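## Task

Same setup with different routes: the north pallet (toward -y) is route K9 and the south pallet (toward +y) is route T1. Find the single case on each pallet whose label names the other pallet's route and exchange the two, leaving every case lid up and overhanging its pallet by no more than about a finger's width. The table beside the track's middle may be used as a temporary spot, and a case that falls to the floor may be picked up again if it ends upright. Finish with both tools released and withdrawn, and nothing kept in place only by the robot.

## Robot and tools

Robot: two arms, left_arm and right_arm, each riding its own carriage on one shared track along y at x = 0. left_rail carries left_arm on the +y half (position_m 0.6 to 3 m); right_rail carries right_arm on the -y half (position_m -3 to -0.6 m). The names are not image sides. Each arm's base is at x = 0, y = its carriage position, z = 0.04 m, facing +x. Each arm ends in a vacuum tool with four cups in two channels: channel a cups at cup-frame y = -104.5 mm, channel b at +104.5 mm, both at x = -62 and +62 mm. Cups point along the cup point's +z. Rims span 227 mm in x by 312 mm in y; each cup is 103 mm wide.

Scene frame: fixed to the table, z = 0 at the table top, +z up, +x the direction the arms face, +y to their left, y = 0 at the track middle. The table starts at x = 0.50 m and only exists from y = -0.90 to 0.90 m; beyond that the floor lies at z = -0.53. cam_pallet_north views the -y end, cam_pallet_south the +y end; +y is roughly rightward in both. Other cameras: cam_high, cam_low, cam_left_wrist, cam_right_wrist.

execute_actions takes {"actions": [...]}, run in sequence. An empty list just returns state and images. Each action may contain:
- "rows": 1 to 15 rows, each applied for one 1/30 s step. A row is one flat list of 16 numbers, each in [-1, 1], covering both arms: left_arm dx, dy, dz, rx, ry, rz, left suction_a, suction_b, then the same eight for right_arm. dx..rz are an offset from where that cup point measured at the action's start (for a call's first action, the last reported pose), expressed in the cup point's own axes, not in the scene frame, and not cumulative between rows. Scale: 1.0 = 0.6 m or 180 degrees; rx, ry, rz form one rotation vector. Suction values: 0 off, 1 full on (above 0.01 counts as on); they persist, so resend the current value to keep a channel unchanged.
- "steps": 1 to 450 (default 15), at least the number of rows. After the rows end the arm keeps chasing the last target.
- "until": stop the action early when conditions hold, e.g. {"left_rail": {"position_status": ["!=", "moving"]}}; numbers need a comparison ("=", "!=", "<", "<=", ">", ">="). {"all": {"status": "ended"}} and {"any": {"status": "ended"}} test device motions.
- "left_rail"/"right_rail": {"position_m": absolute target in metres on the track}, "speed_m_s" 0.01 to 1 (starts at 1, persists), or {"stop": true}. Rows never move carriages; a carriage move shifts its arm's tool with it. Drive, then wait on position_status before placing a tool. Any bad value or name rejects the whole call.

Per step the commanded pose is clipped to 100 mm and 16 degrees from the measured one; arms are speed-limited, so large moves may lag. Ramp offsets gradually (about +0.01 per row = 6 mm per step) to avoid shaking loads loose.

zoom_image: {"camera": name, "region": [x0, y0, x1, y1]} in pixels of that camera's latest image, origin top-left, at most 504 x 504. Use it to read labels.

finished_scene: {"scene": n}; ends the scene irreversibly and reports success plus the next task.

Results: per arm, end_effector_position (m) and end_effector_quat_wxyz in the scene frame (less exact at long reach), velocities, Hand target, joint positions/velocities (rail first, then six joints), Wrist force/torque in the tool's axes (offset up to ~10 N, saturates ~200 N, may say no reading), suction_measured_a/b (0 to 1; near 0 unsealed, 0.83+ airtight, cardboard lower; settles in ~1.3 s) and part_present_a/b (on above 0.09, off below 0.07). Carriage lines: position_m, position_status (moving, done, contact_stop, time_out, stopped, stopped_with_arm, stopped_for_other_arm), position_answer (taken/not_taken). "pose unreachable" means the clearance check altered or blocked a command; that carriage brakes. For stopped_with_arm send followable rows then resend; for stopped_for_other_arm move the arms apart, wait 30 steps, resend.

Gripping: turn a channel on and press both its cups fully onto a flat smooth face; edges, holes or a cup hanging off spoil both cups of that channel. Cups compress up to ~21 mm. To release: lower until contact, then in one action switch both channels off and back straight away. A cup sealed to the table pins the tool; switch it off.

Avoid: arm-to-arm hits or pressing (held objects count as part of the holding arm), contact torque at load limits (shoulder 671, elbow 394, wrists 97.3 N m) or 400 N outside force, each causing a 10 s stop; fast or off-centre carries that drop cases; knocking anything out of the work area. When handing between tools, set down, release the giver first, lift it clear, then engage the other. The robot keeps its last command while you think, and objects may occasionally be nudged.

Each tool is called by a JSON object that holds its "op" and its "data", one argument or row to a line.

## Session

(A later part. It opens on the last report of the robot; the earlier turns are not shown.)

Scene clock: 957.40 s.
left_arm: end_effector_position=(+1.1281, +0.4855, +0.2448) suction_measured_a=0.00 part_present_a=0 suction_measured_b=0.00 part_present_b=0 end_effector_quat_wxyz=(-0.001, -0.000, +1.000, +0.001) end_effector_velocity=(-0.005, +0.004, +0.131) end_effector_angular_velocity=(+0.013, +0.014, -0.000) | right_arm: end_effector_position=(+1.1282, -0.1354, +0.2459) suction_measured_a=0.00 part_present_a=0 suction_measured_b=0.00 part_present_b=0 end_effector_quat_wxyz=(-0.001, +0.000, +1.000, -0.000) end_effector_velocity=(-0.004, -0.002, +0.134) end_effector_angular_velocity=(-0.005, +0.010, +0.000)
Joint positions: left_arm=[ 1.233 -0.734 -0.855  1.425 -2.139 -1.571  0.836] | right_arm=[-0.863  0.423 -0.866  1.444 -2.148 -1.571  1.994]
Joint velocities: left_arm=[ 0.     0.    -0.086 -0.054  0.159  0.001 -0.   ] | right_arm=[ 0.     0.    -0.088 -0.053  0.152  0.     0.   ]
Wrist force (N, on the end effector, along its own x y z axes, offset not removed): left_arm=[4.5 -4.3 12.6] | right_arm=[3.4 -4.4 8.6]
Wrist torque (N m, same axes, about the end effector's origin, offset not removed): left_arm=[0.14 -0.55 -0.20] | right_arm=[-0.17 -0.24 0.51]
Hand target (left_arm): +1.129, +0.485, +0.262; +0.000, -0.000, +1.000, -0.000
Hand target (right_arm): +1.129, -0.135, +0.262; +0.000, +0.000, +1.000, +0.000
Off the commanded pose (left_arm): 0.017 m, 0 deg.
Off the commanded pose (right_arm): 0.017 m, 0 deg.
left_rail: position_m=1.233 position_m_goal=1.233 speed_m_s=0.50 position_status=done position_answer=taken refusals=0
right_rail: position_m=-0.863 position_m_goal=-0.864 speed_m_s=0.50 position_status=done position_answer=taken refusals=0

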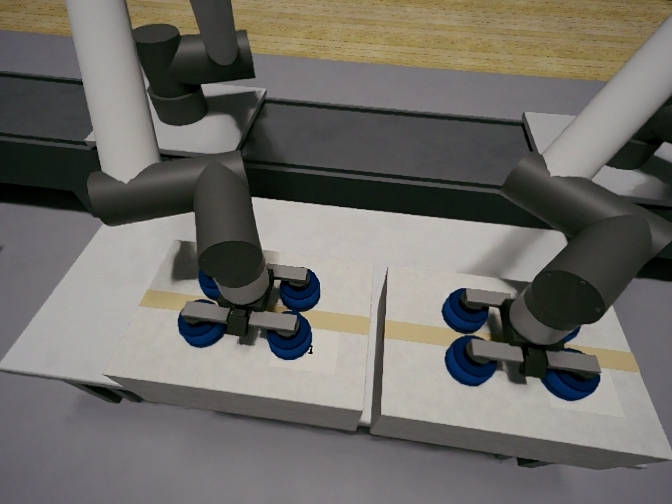

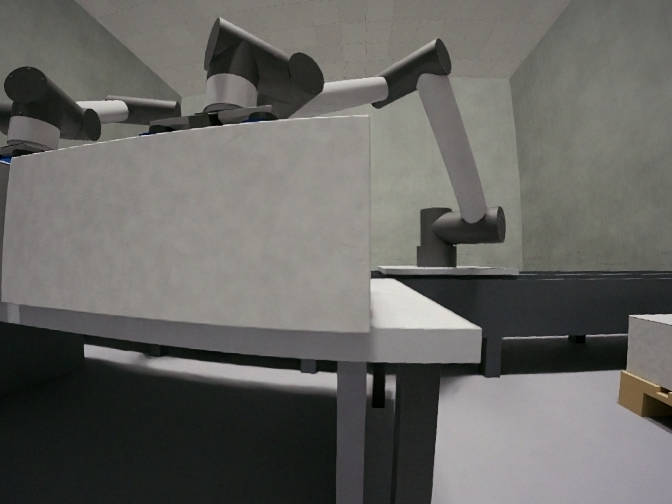

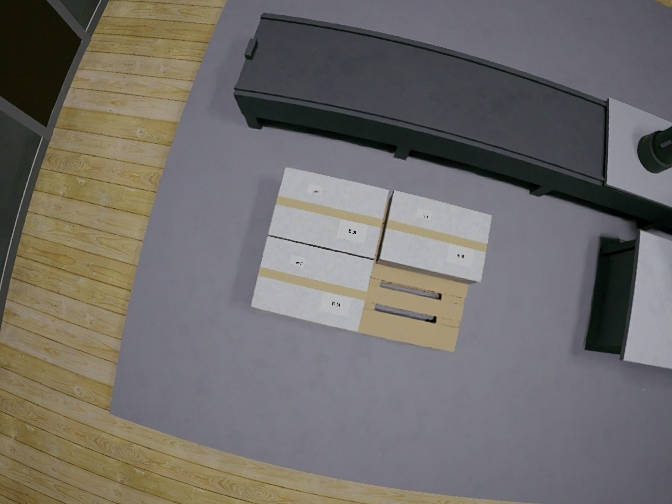

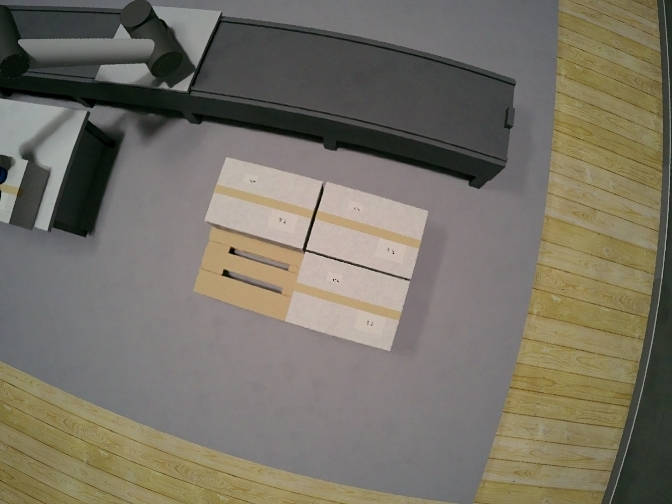

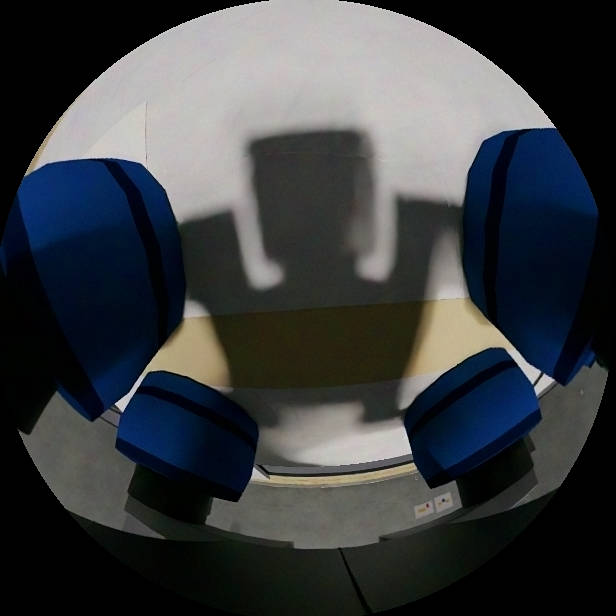

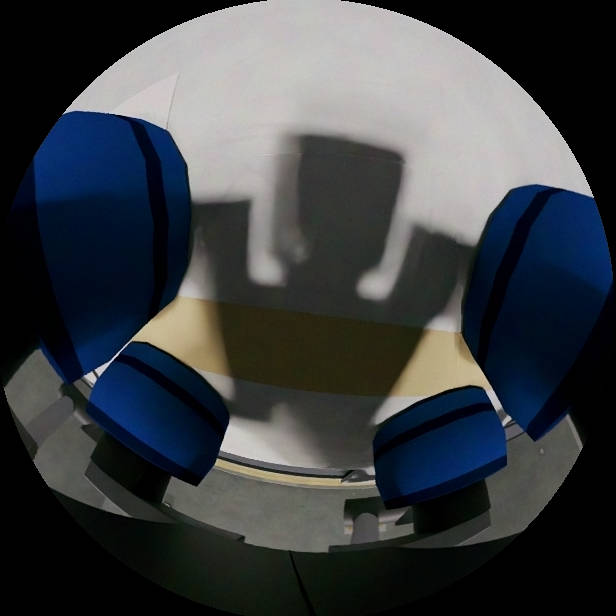

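{"op": "execute_actions", "data": {
  "actions": []
}}

{"op": "zoom_image", "data": {
  "camera": "cam_left_wrist",
  "region": [100, 60, 500, 420]
}}

{"op": "zoom_image", "data": {
  "camera": "cam_right_wrist",
  "region": [100, 60, 500, 420]
}}

Scene clock: 965.87 s.
left_arm: end_effector_position=(+1.1285, +0.4852, +0.2615) suction_measured_a=0.00 part_present_a=0 suction_measured_b=0.00 part_present_b=0 end_effector_quat_wxyz=(+0.000, -0.000, +1.000, -0.000) end_effector_velocity=(+0.000, +0.000, +0.000) end_effector_angular_velocity=(-0.000, -0.000, +0.000) | right_arm: end_effector_position=(+1.1287, -0.1350, +0.2624) suction_measured_a=0.00 part_present_a=0 suction_measured_b=0.00 part_present_b=0 end_effector_quat_wxyz=(+0.000, +0.000, +1.000, +0.000) end_effector_velocity=(+0.000, -0.000, -0.000) end_effector_angular_velocity=(-0.000, +0.000, -0.000)
Joint positions: left_arm=[ 1.233 -0.734 -0.865  1.418 -2.124 -1.571  0.836] | right_arm=[-0.863  0.423 -0.876  1.437 -2.132 -1.571  1.994]
Joint velocities: left_arm=[ 0.  0. -0. -0.  0. -0.  0.] | right_arm=[ 0. -0.  0. -0. -0. -0.  0.]
Wrist force (N, on the end effector, along its own x y z axes, offset not removed): left_arm=[1.5 -1.9 -4.5] | right_arm=[2.4 -3.2 -4.9]
Wrist torque (N m, same axes, about the end effector's origin, offset not removed): left_arm=[-0.16 -0.02 -0.17] | right_arm=[-0.09 -0.17 0.34]
Hand target (left_arm): +1.129, +0.485, +0.262; +0.000, -0.000, +1.000, -0.000
Hand target (right_arm): +1.129, -0.135, +0.262; +0.000, +0.000, +1.000, +0.000
Off the commanded pose (left_arm): 0.000 m, 0 deg.
Off the commanded pose (right_arm): 0.000 m, 0 deg.
left_rail: position_m=1.233 position_m_goal=1.233 speed_m_s=0.50 position_status=done position_answer=taken refusals=0
right_rail: position_m=-0.863 position_m_goal=-0.864 speed_m_s=0.50 position_status=done position_answer=taken refusals=0

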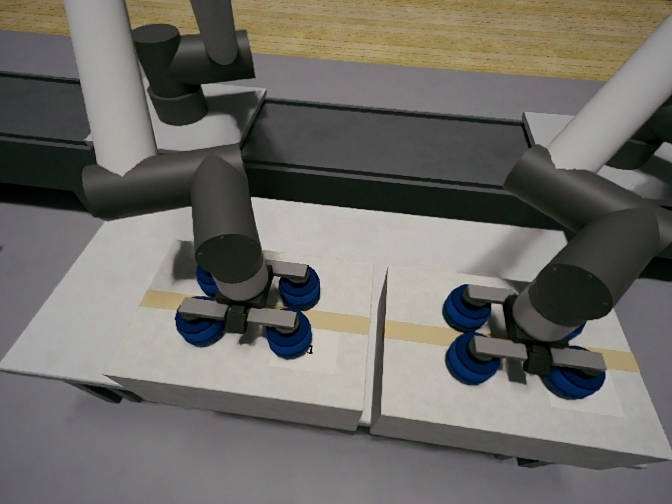

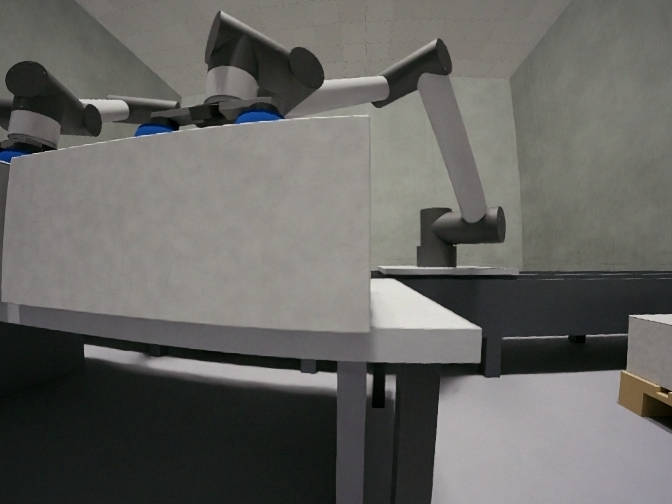

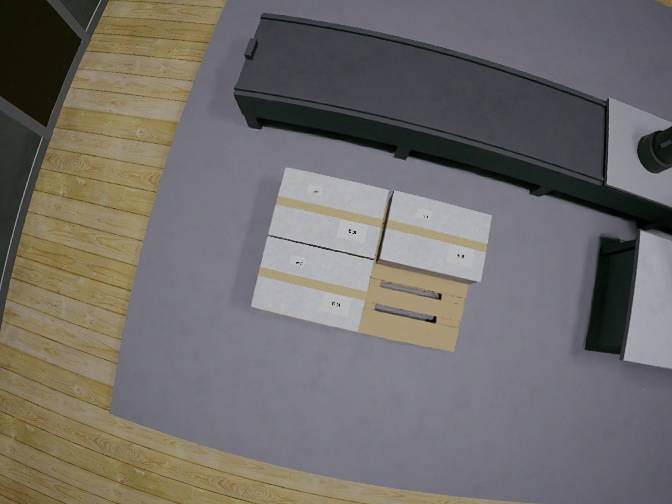

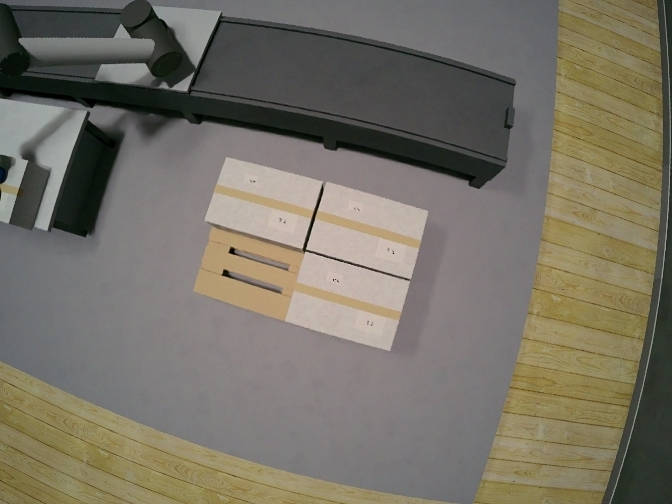

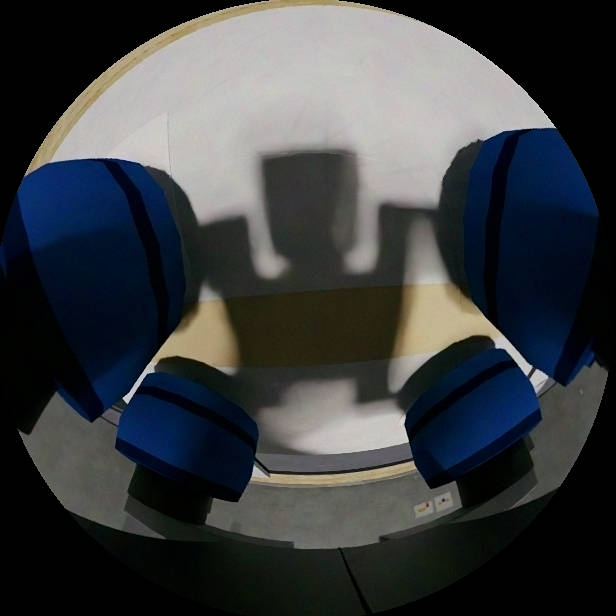

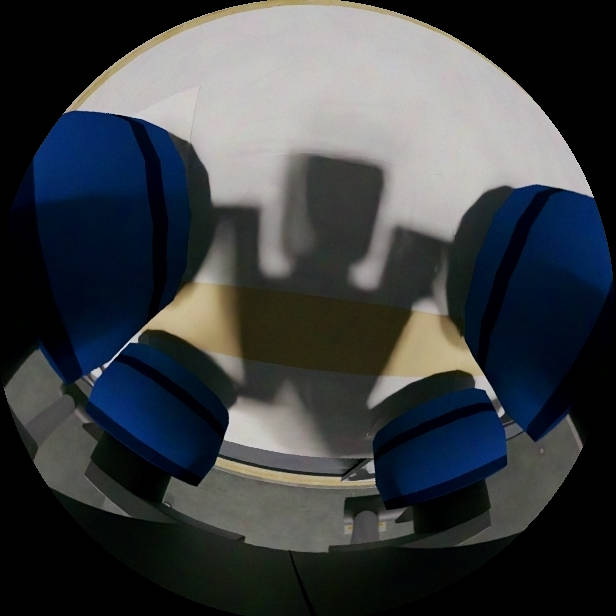

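Region (100, 60, 500, 420) of cam_left_wrist's 616x616 image, scaled by 1.260, with more detail than that image has; it fills the top 454 rows of this view, and the rest is white.

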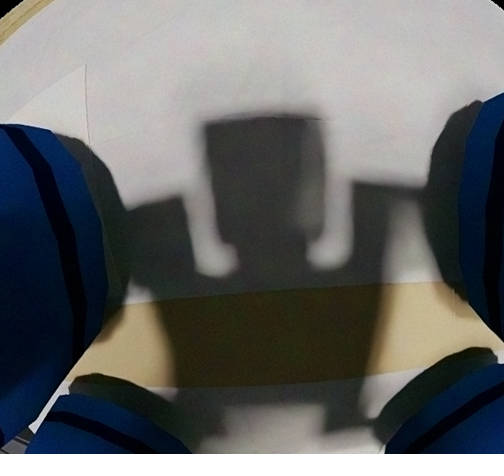

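Region (100, 60, 500, 420) of cam_right_wrist's 616x616 image, scaled by 1.260, with more detail than that image has; it fills the top 454 rows of this view, and the rest is white.

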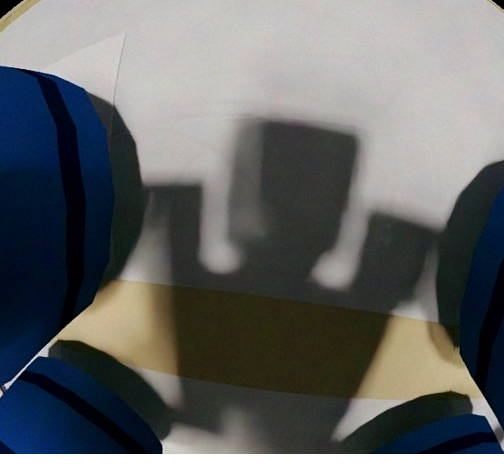

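{"op": "zoom_image", "data": {
  "camera": "cam_left_wrist",
  "region": [120, 90, 220, 190]
}}

{"op": "zoom_image", "data": {
  "camera": "cam_right_wrist",
  "region": [150, 60, 250, 160]
}}

{"op": "zoom_image", "data": {
  "camera": "cam_left_wrist",
  "region": [190, 270, 470, 390]
}}

{"op": "zoom_image", "data": {
  "camera": "cam_right_wrist",
  "region": [190, 270, 470, 390]
}}

Region (120, 90, 220, 190) of cam_left_wrist's 616x616 image, scaled by 5.040, with more detail than that image has.

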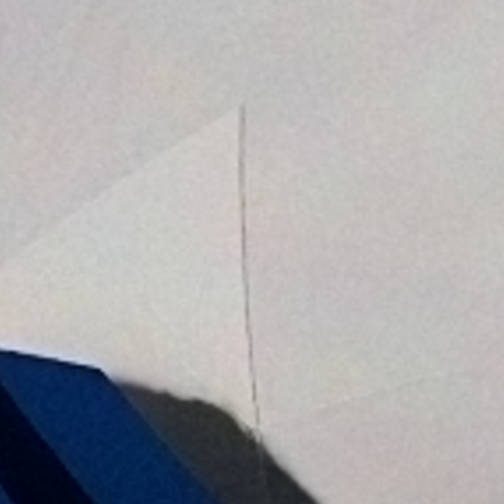

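Region (150, 60, 250, 160) of cam_right_wrist's 616x616 image, scaled by 5.040, with more detail than that image has.

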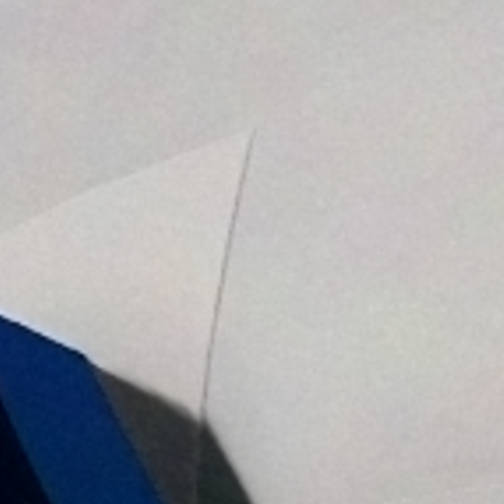

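Region (190, 270, 470, 390) of cam_left_wrist's 616x616 image, scaled by 1.800, with more detail than that image has; it fills the top 216 rows of this view, and the rest is white.

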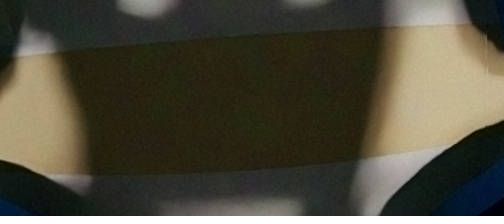

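Region (190, 270, 470, 390) of cam_right_wrist's 616x616 image, scaled by 1.800, with more detail than that image has; it fills the top 216 rows of this view, and the rest is white.

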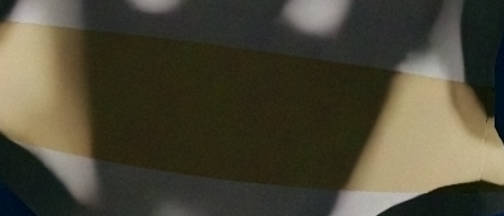

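{"op": "execute_actions", "data": {
  "actions": [
    {"steps":1,"left_rail":{"position_m":0.6127,"speed_m_s":0.3},"right_rail":{"position_m":-2.2,"speed_m_s":0.6}}
  ]
}}

Scene clock: 998.77 s.
left_arm: end_effector_position=(+1.1285, +0.4852, +0.2615) suction_measured_a=0.00 part_present_a=0 suction_measured_b=0.00 part_present_b=0 end_effector_quat_wxyz=(+0.000, -0.000, +1.000, -0.000) end_effector_velocity=(+0.000, +0.000, +0.000) end_effector_angular_velocity=(-0.000, -0.000, +0.000) | right_arm: end_effector_position=(+1.1287, -0.1350, +0.2625) suction_measured_a=0.00 part_present_a=0 suction_measured_b=0.00 part_present_b=0 end_effector_quat_wxyz=(+0.000, +0.000, +1.000, +0.000) end_effector_velocity=(+0.000, -0.001, +0.000) end_effector_angular_velocity=(+0.000, -0.000, +0.000)
Joint positions: left_arm=[ 1.233 -0.734 -0.865  1.418 -2.124 -1.571  0.836] | right_arm=[-0.863  0.423 -0.876  1.437 -2.132 -1.571  1.994]
Joint velocities: left_arm=[ 0.  0. -0. -0. -0.  0. -0.] | right_arm=[-0.001  0.     0.    -0.     0.     0.    -0.   ]
Wrist force (N, on the end effector, along its own x y z axes, offset not removed): left_arm=[4.3 0.6 -4.3] | right_arm=[-0.5 -3.6 -4.7]
Wrist torque (N m, same axes, about the end effector's origin, offset not removed): left_arm=[0.22 -0.38 -0.21] | right_arm=[-0.20 0.21 0.60]
Hand target (left_arm): +1.129, +0.483, +0.262; +0.000, -0.000, +1.000, +0.000
Hand target (right_arm): +1.129, -0.137, +0.263; -0.000, +0.000, +1.000, +0.000
Off the commanded pose (left_arm): 0.000 m, 0 deg.
Off the commanded pose (right_arm): 0.000 m, 0 deg.
left_rail: position_m=1.233 position_m_goal=0.613 speed_m_s=0.30 position_status=moving position_answer=taken refusals=0
right_rail: position_m=-0.863 position_m_goal=-2.200 speed_m_s=0.60 position_status=moving position_answer=taken refusals=0

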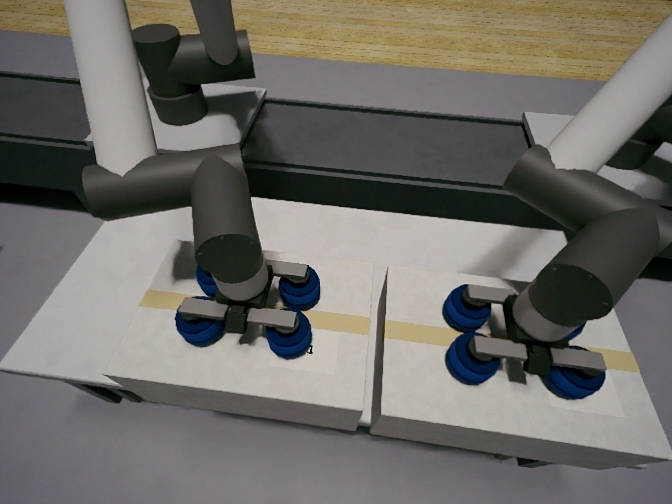

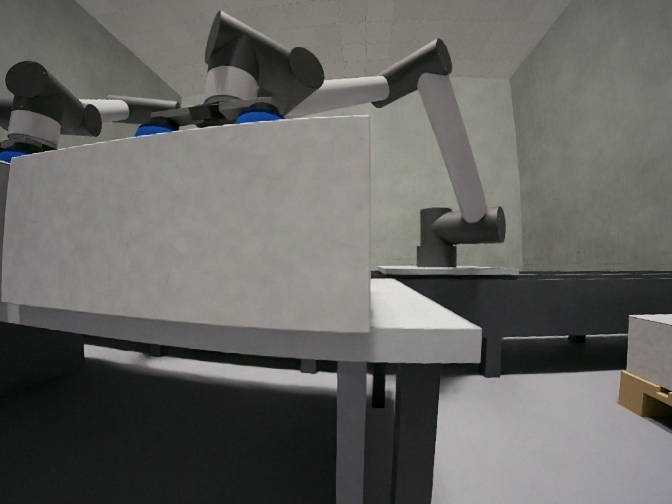

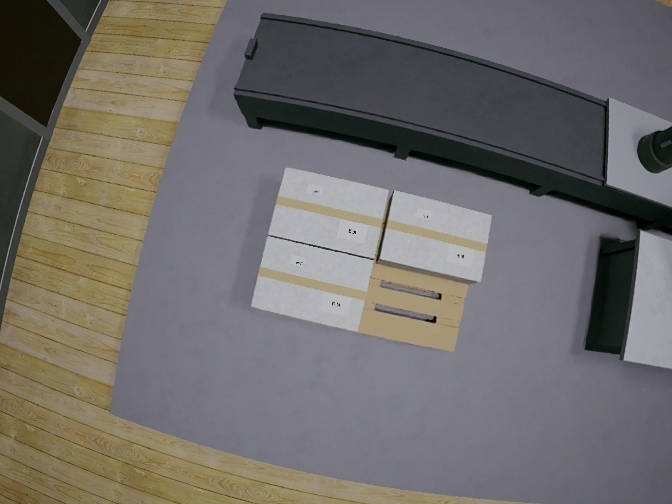

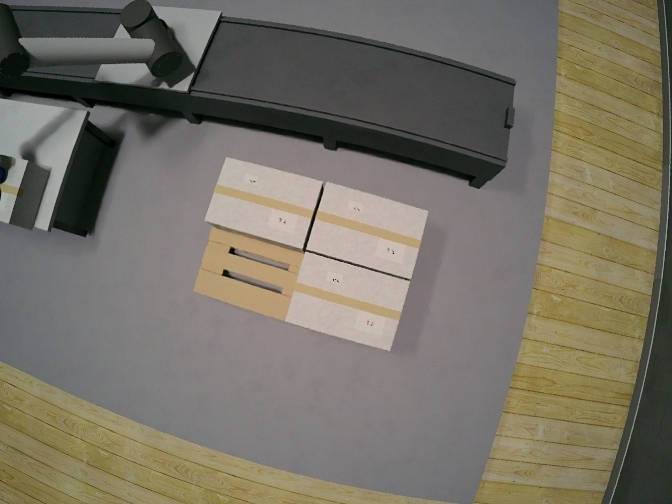

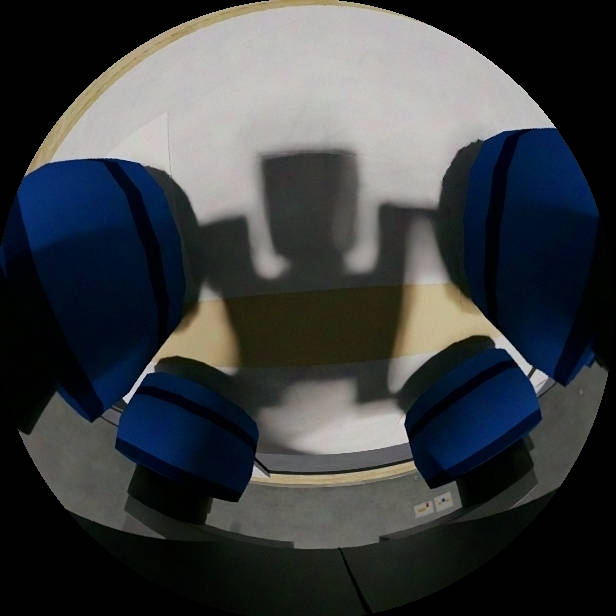

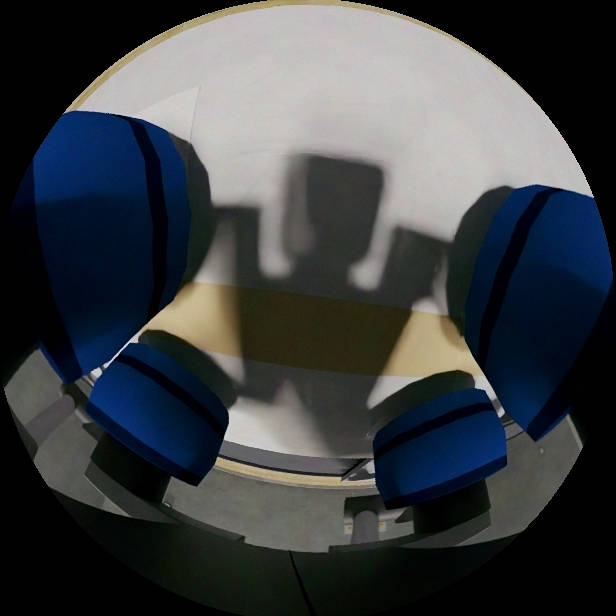

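{"op": "execute_actions", "data": {
  "actions": []
}}

{"op": "zoom_image", "data": {
  "camera": "cam_left_wrist",
  "region": [120, 90, 220, 190]
}}

{"op": "zoom_image", "data": {
  "camera": "cam_left_wrist",
  "region": [190, 270, 470, 390]
}}

Scene clock: 1005.60 s.
left_arm: end_effector_position=(+1.1286, -0.1348, +0.2616) suction_measured_a=0.00 part_present_a=0 suction_measured_b=0.00 part_present_b=0 end_effector_quat_wxyz=(+0.000, -0.000, +1.000, +0.000) end_effector_velocity=(+0.000, +0.000, -0.000) end_effector_angular_velocity=(+0.000, +0.000, +0.000) | right_arm: end_effector_position=(+1.1288, -1.4717, +0.2625) suction_measured_a=0.00 part_present_a=0 suction_measured_b=0.00 part_present_b=0 end_effector_quat_wxyz=(-0.000, +0.000, +1.000, +0.000) end_effector_velocity=(-0.000, -0.000, -0.000) end_effector_angular_velocity=(-0.000, +0.000, +0.000)
Joint positions: left_arm=[ 0.613 -0.734 -0.865  1.418 -2.123 -1.571  0.836] | right_arm=[-2.2    0.423 -0.876  1.437 -2.132 -1.571  1.994]
Joint velocities: left_arm=[ 0.  0.  0. -0.  0. -0.  0.] | right_arm=[ 0.  0.  0.  0. -0. -0. -0.]
Wrist force (N, on the end effector, along its own x y z axes, offset not removed): left_arm=[1.7 -4.9 -4.1] | right_arm=[2.1 -1.5 -7.8]
Wrist torque (N m, same axes, about the end effector's origin, offset not removed): left_arm=[-0.41 -0.18 -0.06] | right_arm=[0.01 -0.02 0.57]
Hand target (left_arm): +1.129, -0.135, +0.262; +0.000, -0.000, +1.000, +0.000
Hand target (right_arm): +1.129, -1.472, +0.263; -0.000, +0.000, +1.000, +0.000
Off the commanded pose (left_arm): 0.000 m, 0 deg.
Off the commanded pose (right_arm): 0.000 m, 0 deg.
left_rail: position_m=0.613 position_m_goal=0.613 speed_m_s=0.30 position_status=done position_answer=taken refusals=0
right_rail: position_m=-2.200 position_m_goal=-2.200 speed_m_s=0.60 position_status=done position_answer=taken refusals=0

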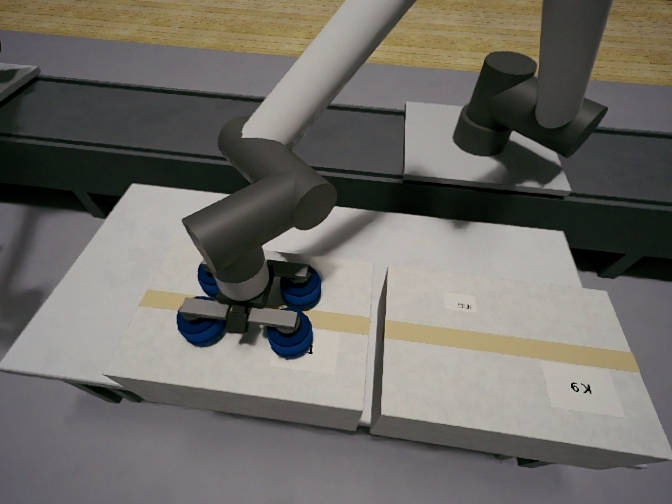

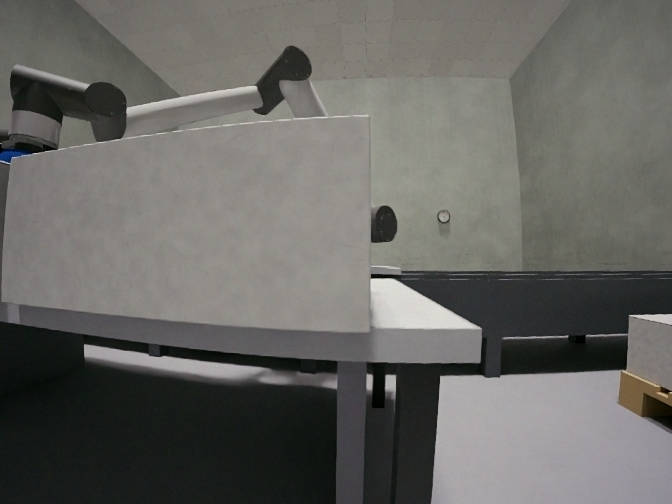

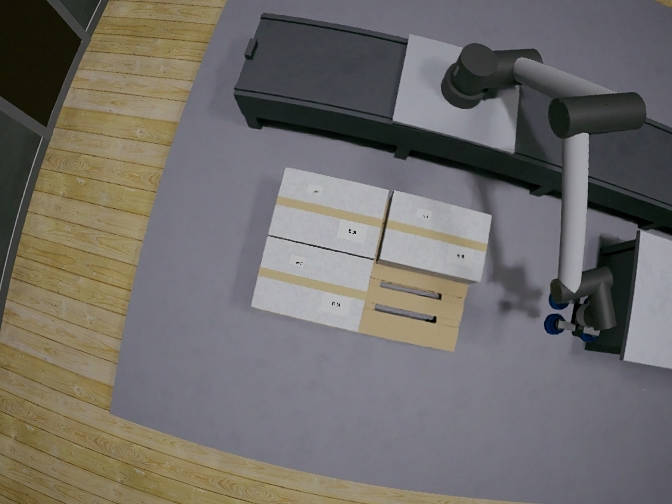

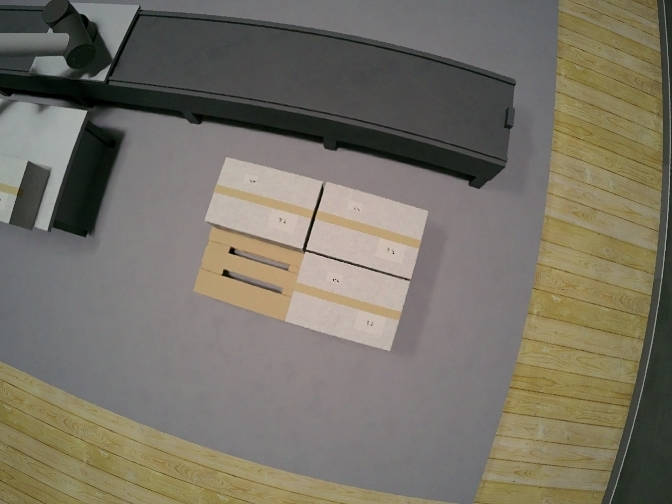

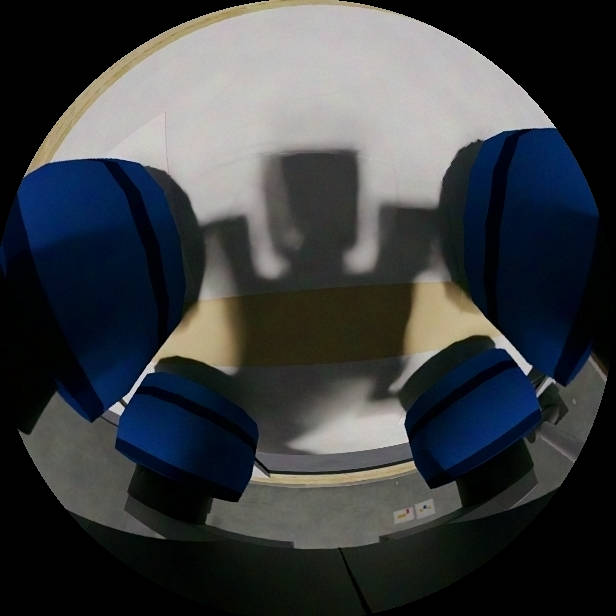

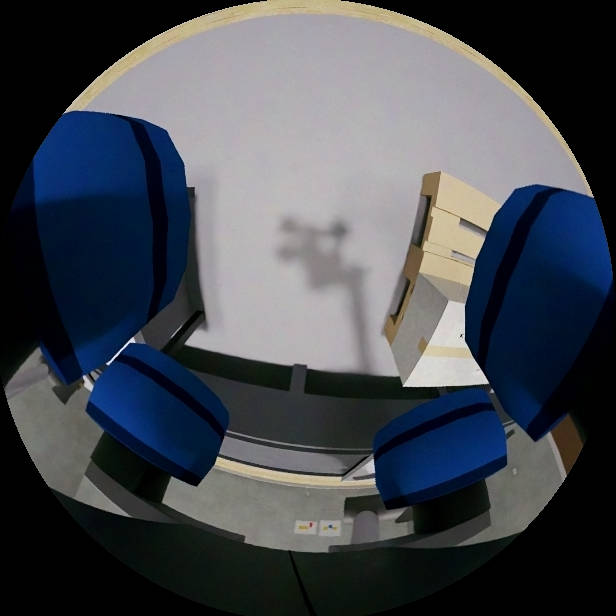

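Region (120, 90, 220, 190) of cam_left_wrist's 616x616 image, scaled by 5.040, with more detail than that image has.

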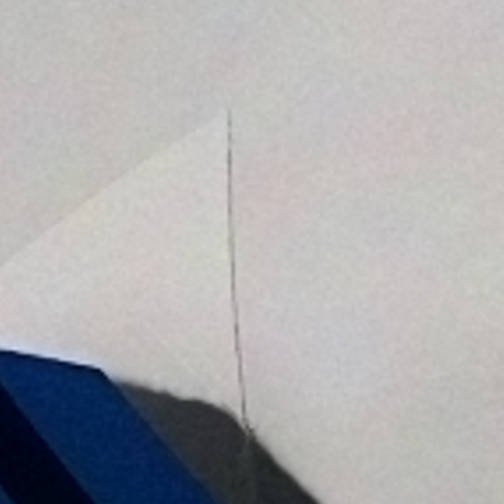

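Region (190, 270, 470, 390) of cam_left_wrist's 616x616 image, scaled by 1.800, with more detail than that image has; it fills the top 216 rows of this view, and the rest is white.

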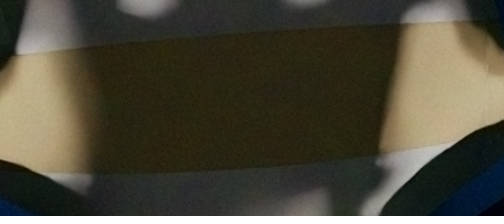

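{"op": "execute_actions", "data": {
  "actions": [
    {"rows":[[-0.0002,0.0002,0.00313,0,0,-0.0003,0,0,0,0.00558,0,0,0,0,0,0],[-0.00075,0.00075,0.01168,0,0,-0.0009,0,0,0,0.02083,0,0,0,0,0,0],[-0.0013,0.0013,0.02335,0,0,-0.0015,0,0,0,0.04167,0,0,0,0,0,0],[-0.0015,0.0015,0.03503,0,0,-0.0018,0,0,0,0.0625,0,0,0,0,0,0],[-0.0015,0.0015,0.04357,0,0,-0.0018,0,0,0,0.07775,0,0,0,0,0,0],[-0.0015,0.0015,0.0467,0,0,-0.0018,1,1,0,0.08333,0,0,0,0,0,0]],"steps":6}
  ]
}}

Scene clock: 1044.53 s.
left_arm: end_effector_position=(+1.1290, -0.1342, +0.2498) suction_measured_a=0.00 part_present_a=0 suction_measured_b=0.00 part_present_b=0 end_effector_quat_wxyz=(+0.000, -0.002, +1.000, +0.000) end_effector_velocity=(+0.002, +0.006, -0.145) end_effector_angular_velocity=(+0.004, +0.004, +0.025) | right_arm: end_effector_position=(+1.1280, -1.4505, +0.2622) suction_measured_a=0.00 part_present_a=0 suction_measured_b=0.00 part_present_b=0 end_effector_quat_wxyz=(-0.000, +0.000, +1.000, +0.000) end_effector_velocity=(-0.010, +0.251, -0.000) end_effector_angular_velocity=(+0.004, -0.002, +0.003)
Joint positions: left_arm=[ 0.613 -0.733 -0.858  1.423 -2.136 -1.571  0.833] | right_arm=[-2.2    0.438 -0.865  1.416 -2.122 -1.571  2.009]
Joint velocities: left_arm=[ 0.     0.004  0.09   0.062 -0.146  0.    -0.021] | right_arm=[ 0.     0.173  0.131 -0.248  0.113  0.003  0.17 ]
Wrist force (N, on the end effector, along its own x y z axes, offset not removed): left_arm=[2.7 -4.3 -2.8] | right_arm=[-3.5 -9.1 -1.7]
Wrist torque (N m, same axes, about the end effector's origin, offset not removed): left_arm=[-0.49 -0.27 -0.01] | right_arm=[-0.91 0.70 0.50]
Hand target (left_arm): +1.129, -0.134, +0.234; -0.000, -0.003, +1.000, +0.000
Hand target (right_arm): +1.127, -1.422, +0.263; +0.000, +0.000, +1.000, +0.000
Off the commanded pose (left_arm): 0.016 m, 0 deg.
Off the commanded pose (right_arm): 0.029 m, 0 deg.
left_rail: position_m=0.613 position_m_goal=0.613 speed_m_s=0.30 position_status=done position_answer=taken refusals=0
right_rail: position_m=-2.200 position_m_goal=-2.200 speed_m_s=0.60 position_status=done position_answer=taken refusals=0

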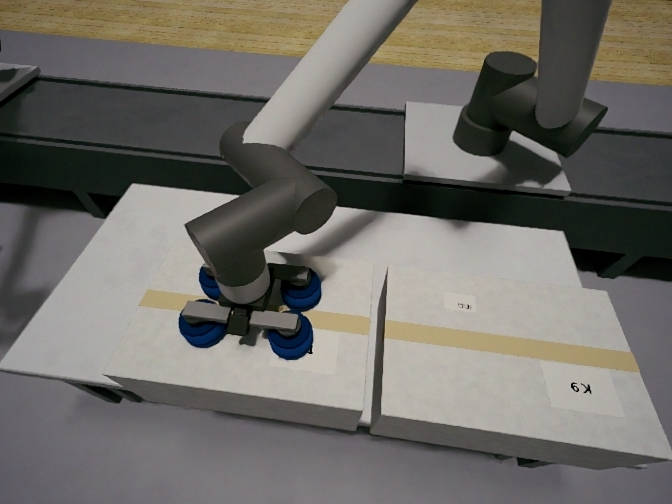

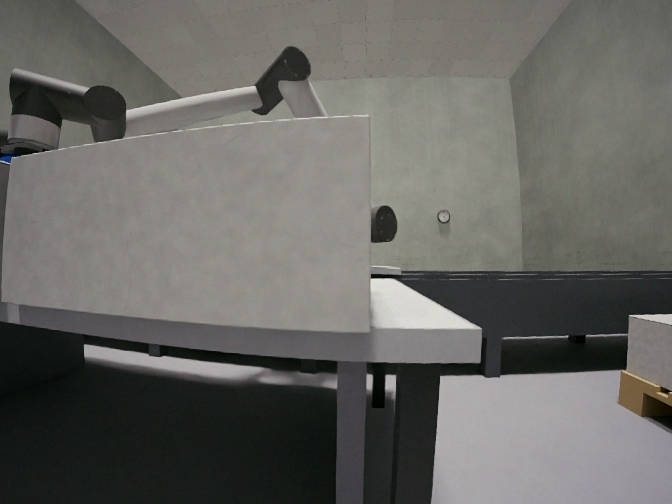

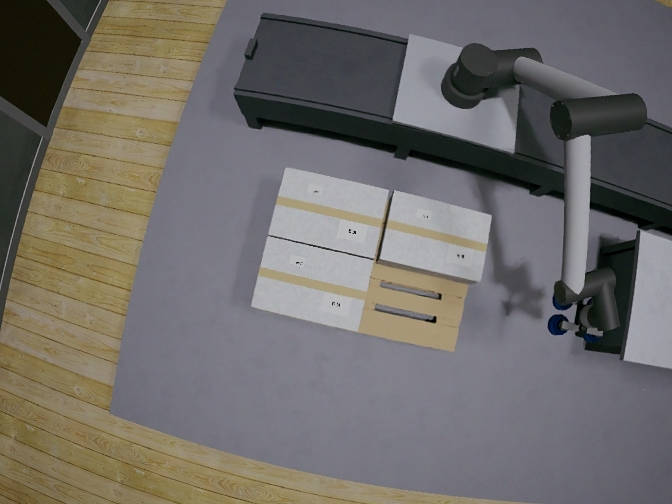

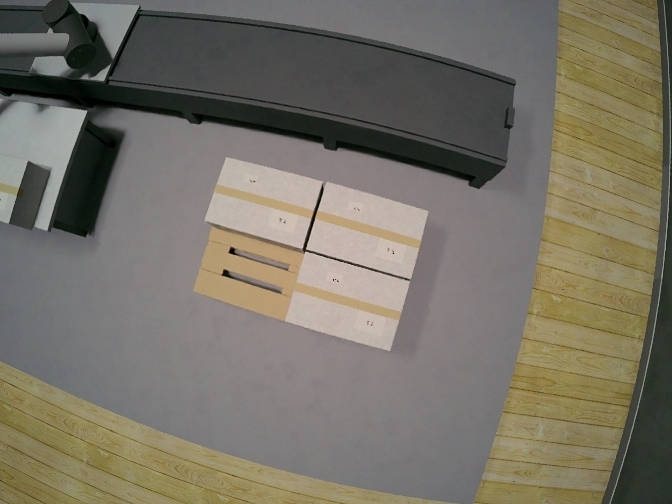

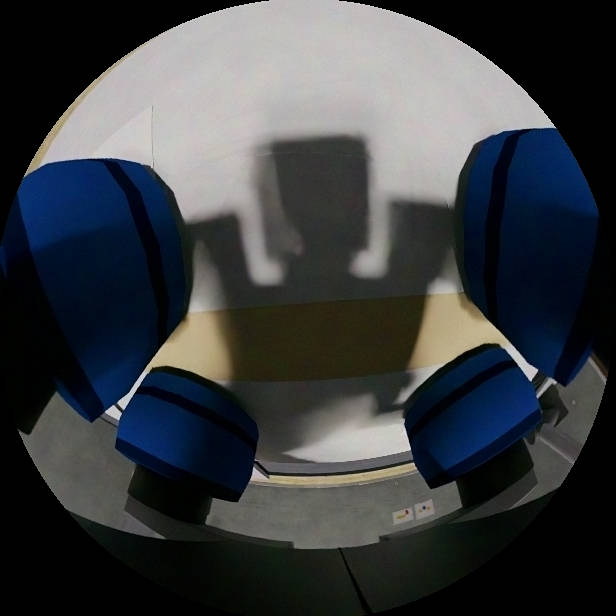

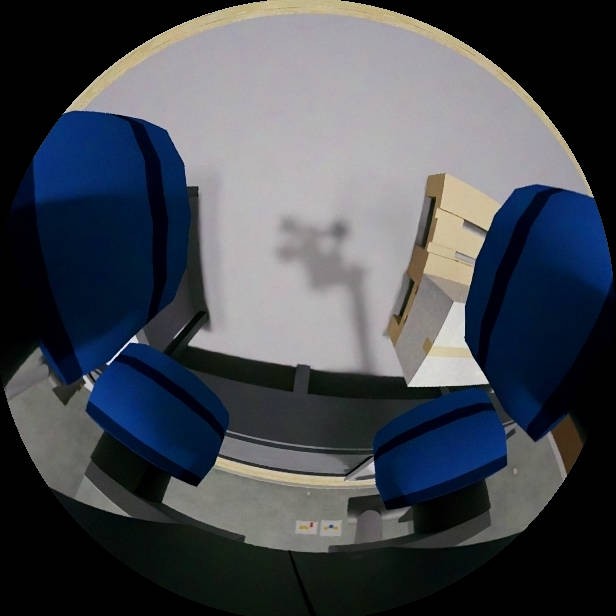

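{"op": "execute_actions", "data": {
  "actions": []
}}

Scene clock: 1080.17 s.
left_arm: end_effector_position=(+1.1292, -0.1336, +0.2338) suction_measured_a=0.95 part_present_a=1 suction_measured_b=0.95 part_present_b=1 end_effector_quat_wxyz=(-0.000, -0.003, +1.000, +0.000) end_effector_velocity=(+0.000, +0.000, -0.000) end_effector_angular_velocity=(+0.000, -0.000, +0.000) | right_arm: end_effector_position=(+1.1273, -1.4224, +0.2626) suction_measured_a=0.00 part_present_a=0 suction_measured_b=0.00 part_present_b=0 end_effector_quat_wxyz=(+0.000, +0.000, +1.000, +0.000) end_effector_velocity=(-0.000, +0.000, -0.000) end_effector_angular_velocity=(+0.000, +0.000, +0.000)
Joint positions: left_arm=[ 0.613 -0.733 -0.848  1.429 -2.152 -1.571  0.832] | right_arm=[-2.2    0.457 -0.85   1.387 -2.109 -1.57   2.028]
Joint velocities: left_arm=[ 0.  0.  0. -0.  0.  0. -0.] | right_arm=[ 0. -0.  0. -0. -0.  0. -0.]
Wrist force (N, on the end effector, along its own x y z axes, offset not removed): left_arm=[0.7 -1.9 -12.4] | right_arm=[4.5 -5.7 -4.4]
Wrist torque (N m, same axes, about the end effector's origin, offset not removed): left_arm=[5.80 -0.51 -0.09] | right_arm=[-0.42 -0.52 0.46]
Hand target (left_arm): +1.129, -0.134, +0.234; -0.000, -0.003, +1.000, +0.000
Hand target (right_arm): +1.127, -1.422, +0.263; +0.000, +0.000, +1.000, +0.000
Off the commanded pose (left_arm): 0.000 m, 0 deg.
Off the commanded pose (right_arm): 0.002 m, 0 deg.
left_rail: position_m=0.613 position_m_goal=0.613 speed_m_s=0.30 position_status=done position_answer=taken refusals=0
right_rail: position_m=-2.200 position_m_goal=-2.200 speed_m_s=0.60 position_status=done position_answer=taken refusals=0

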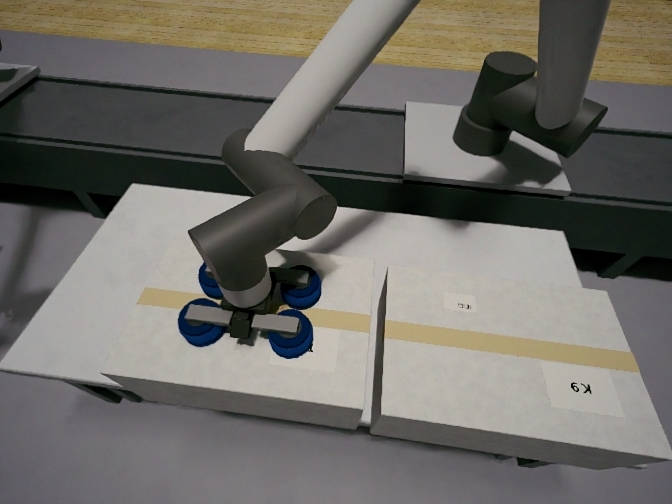

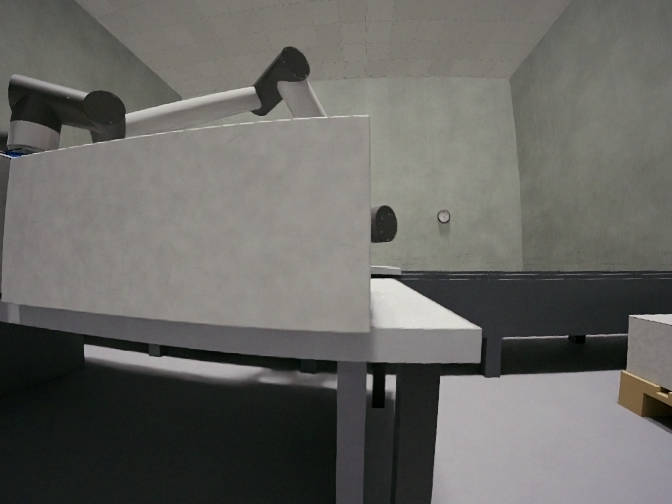

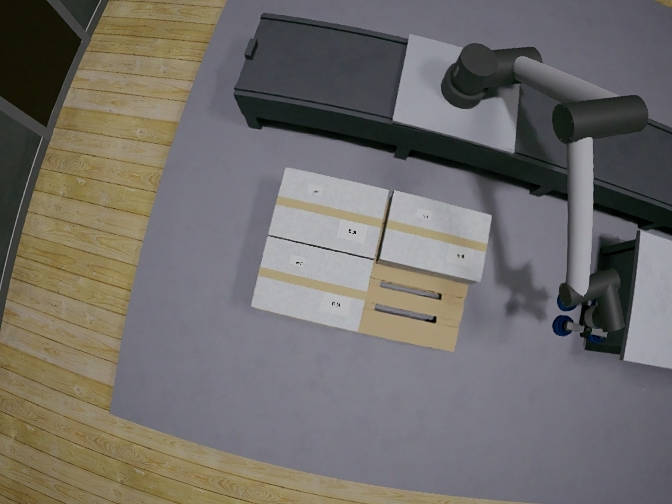

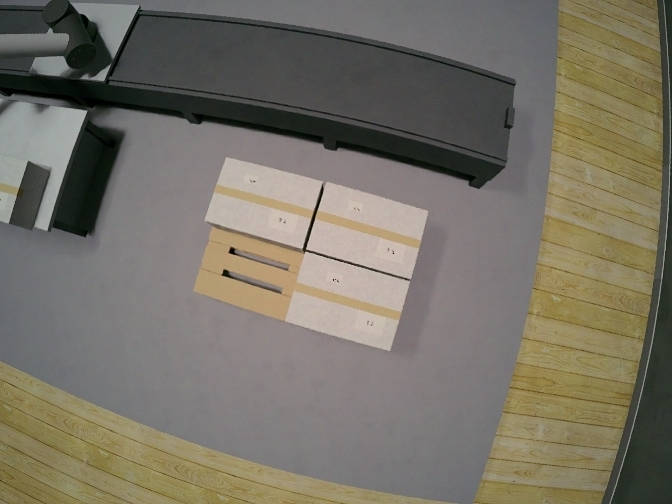

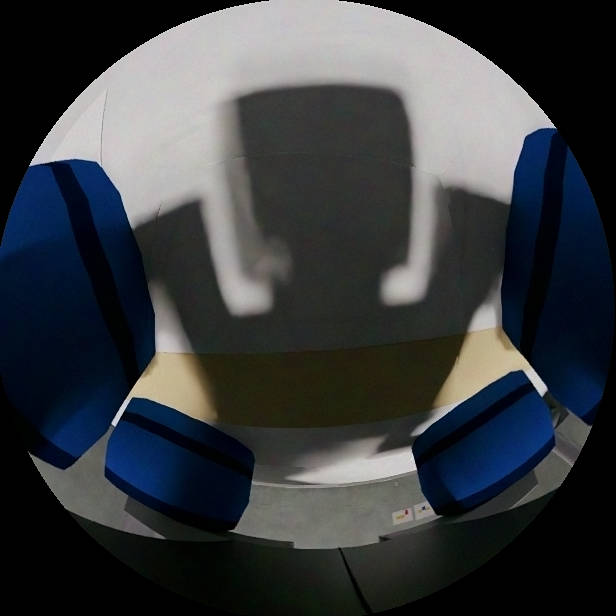

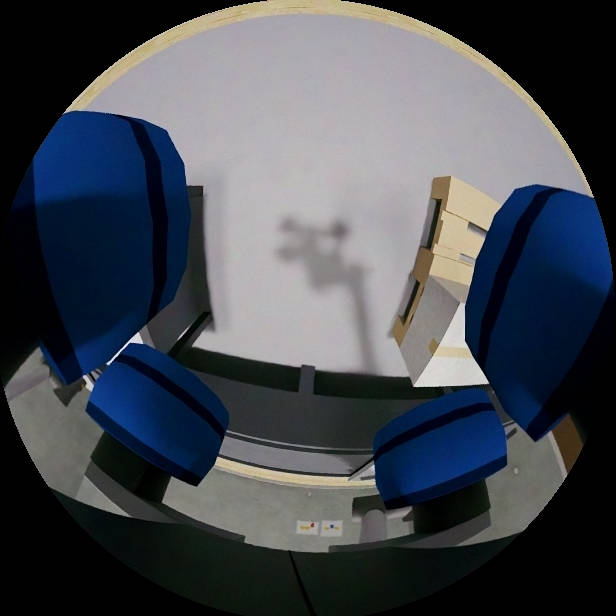

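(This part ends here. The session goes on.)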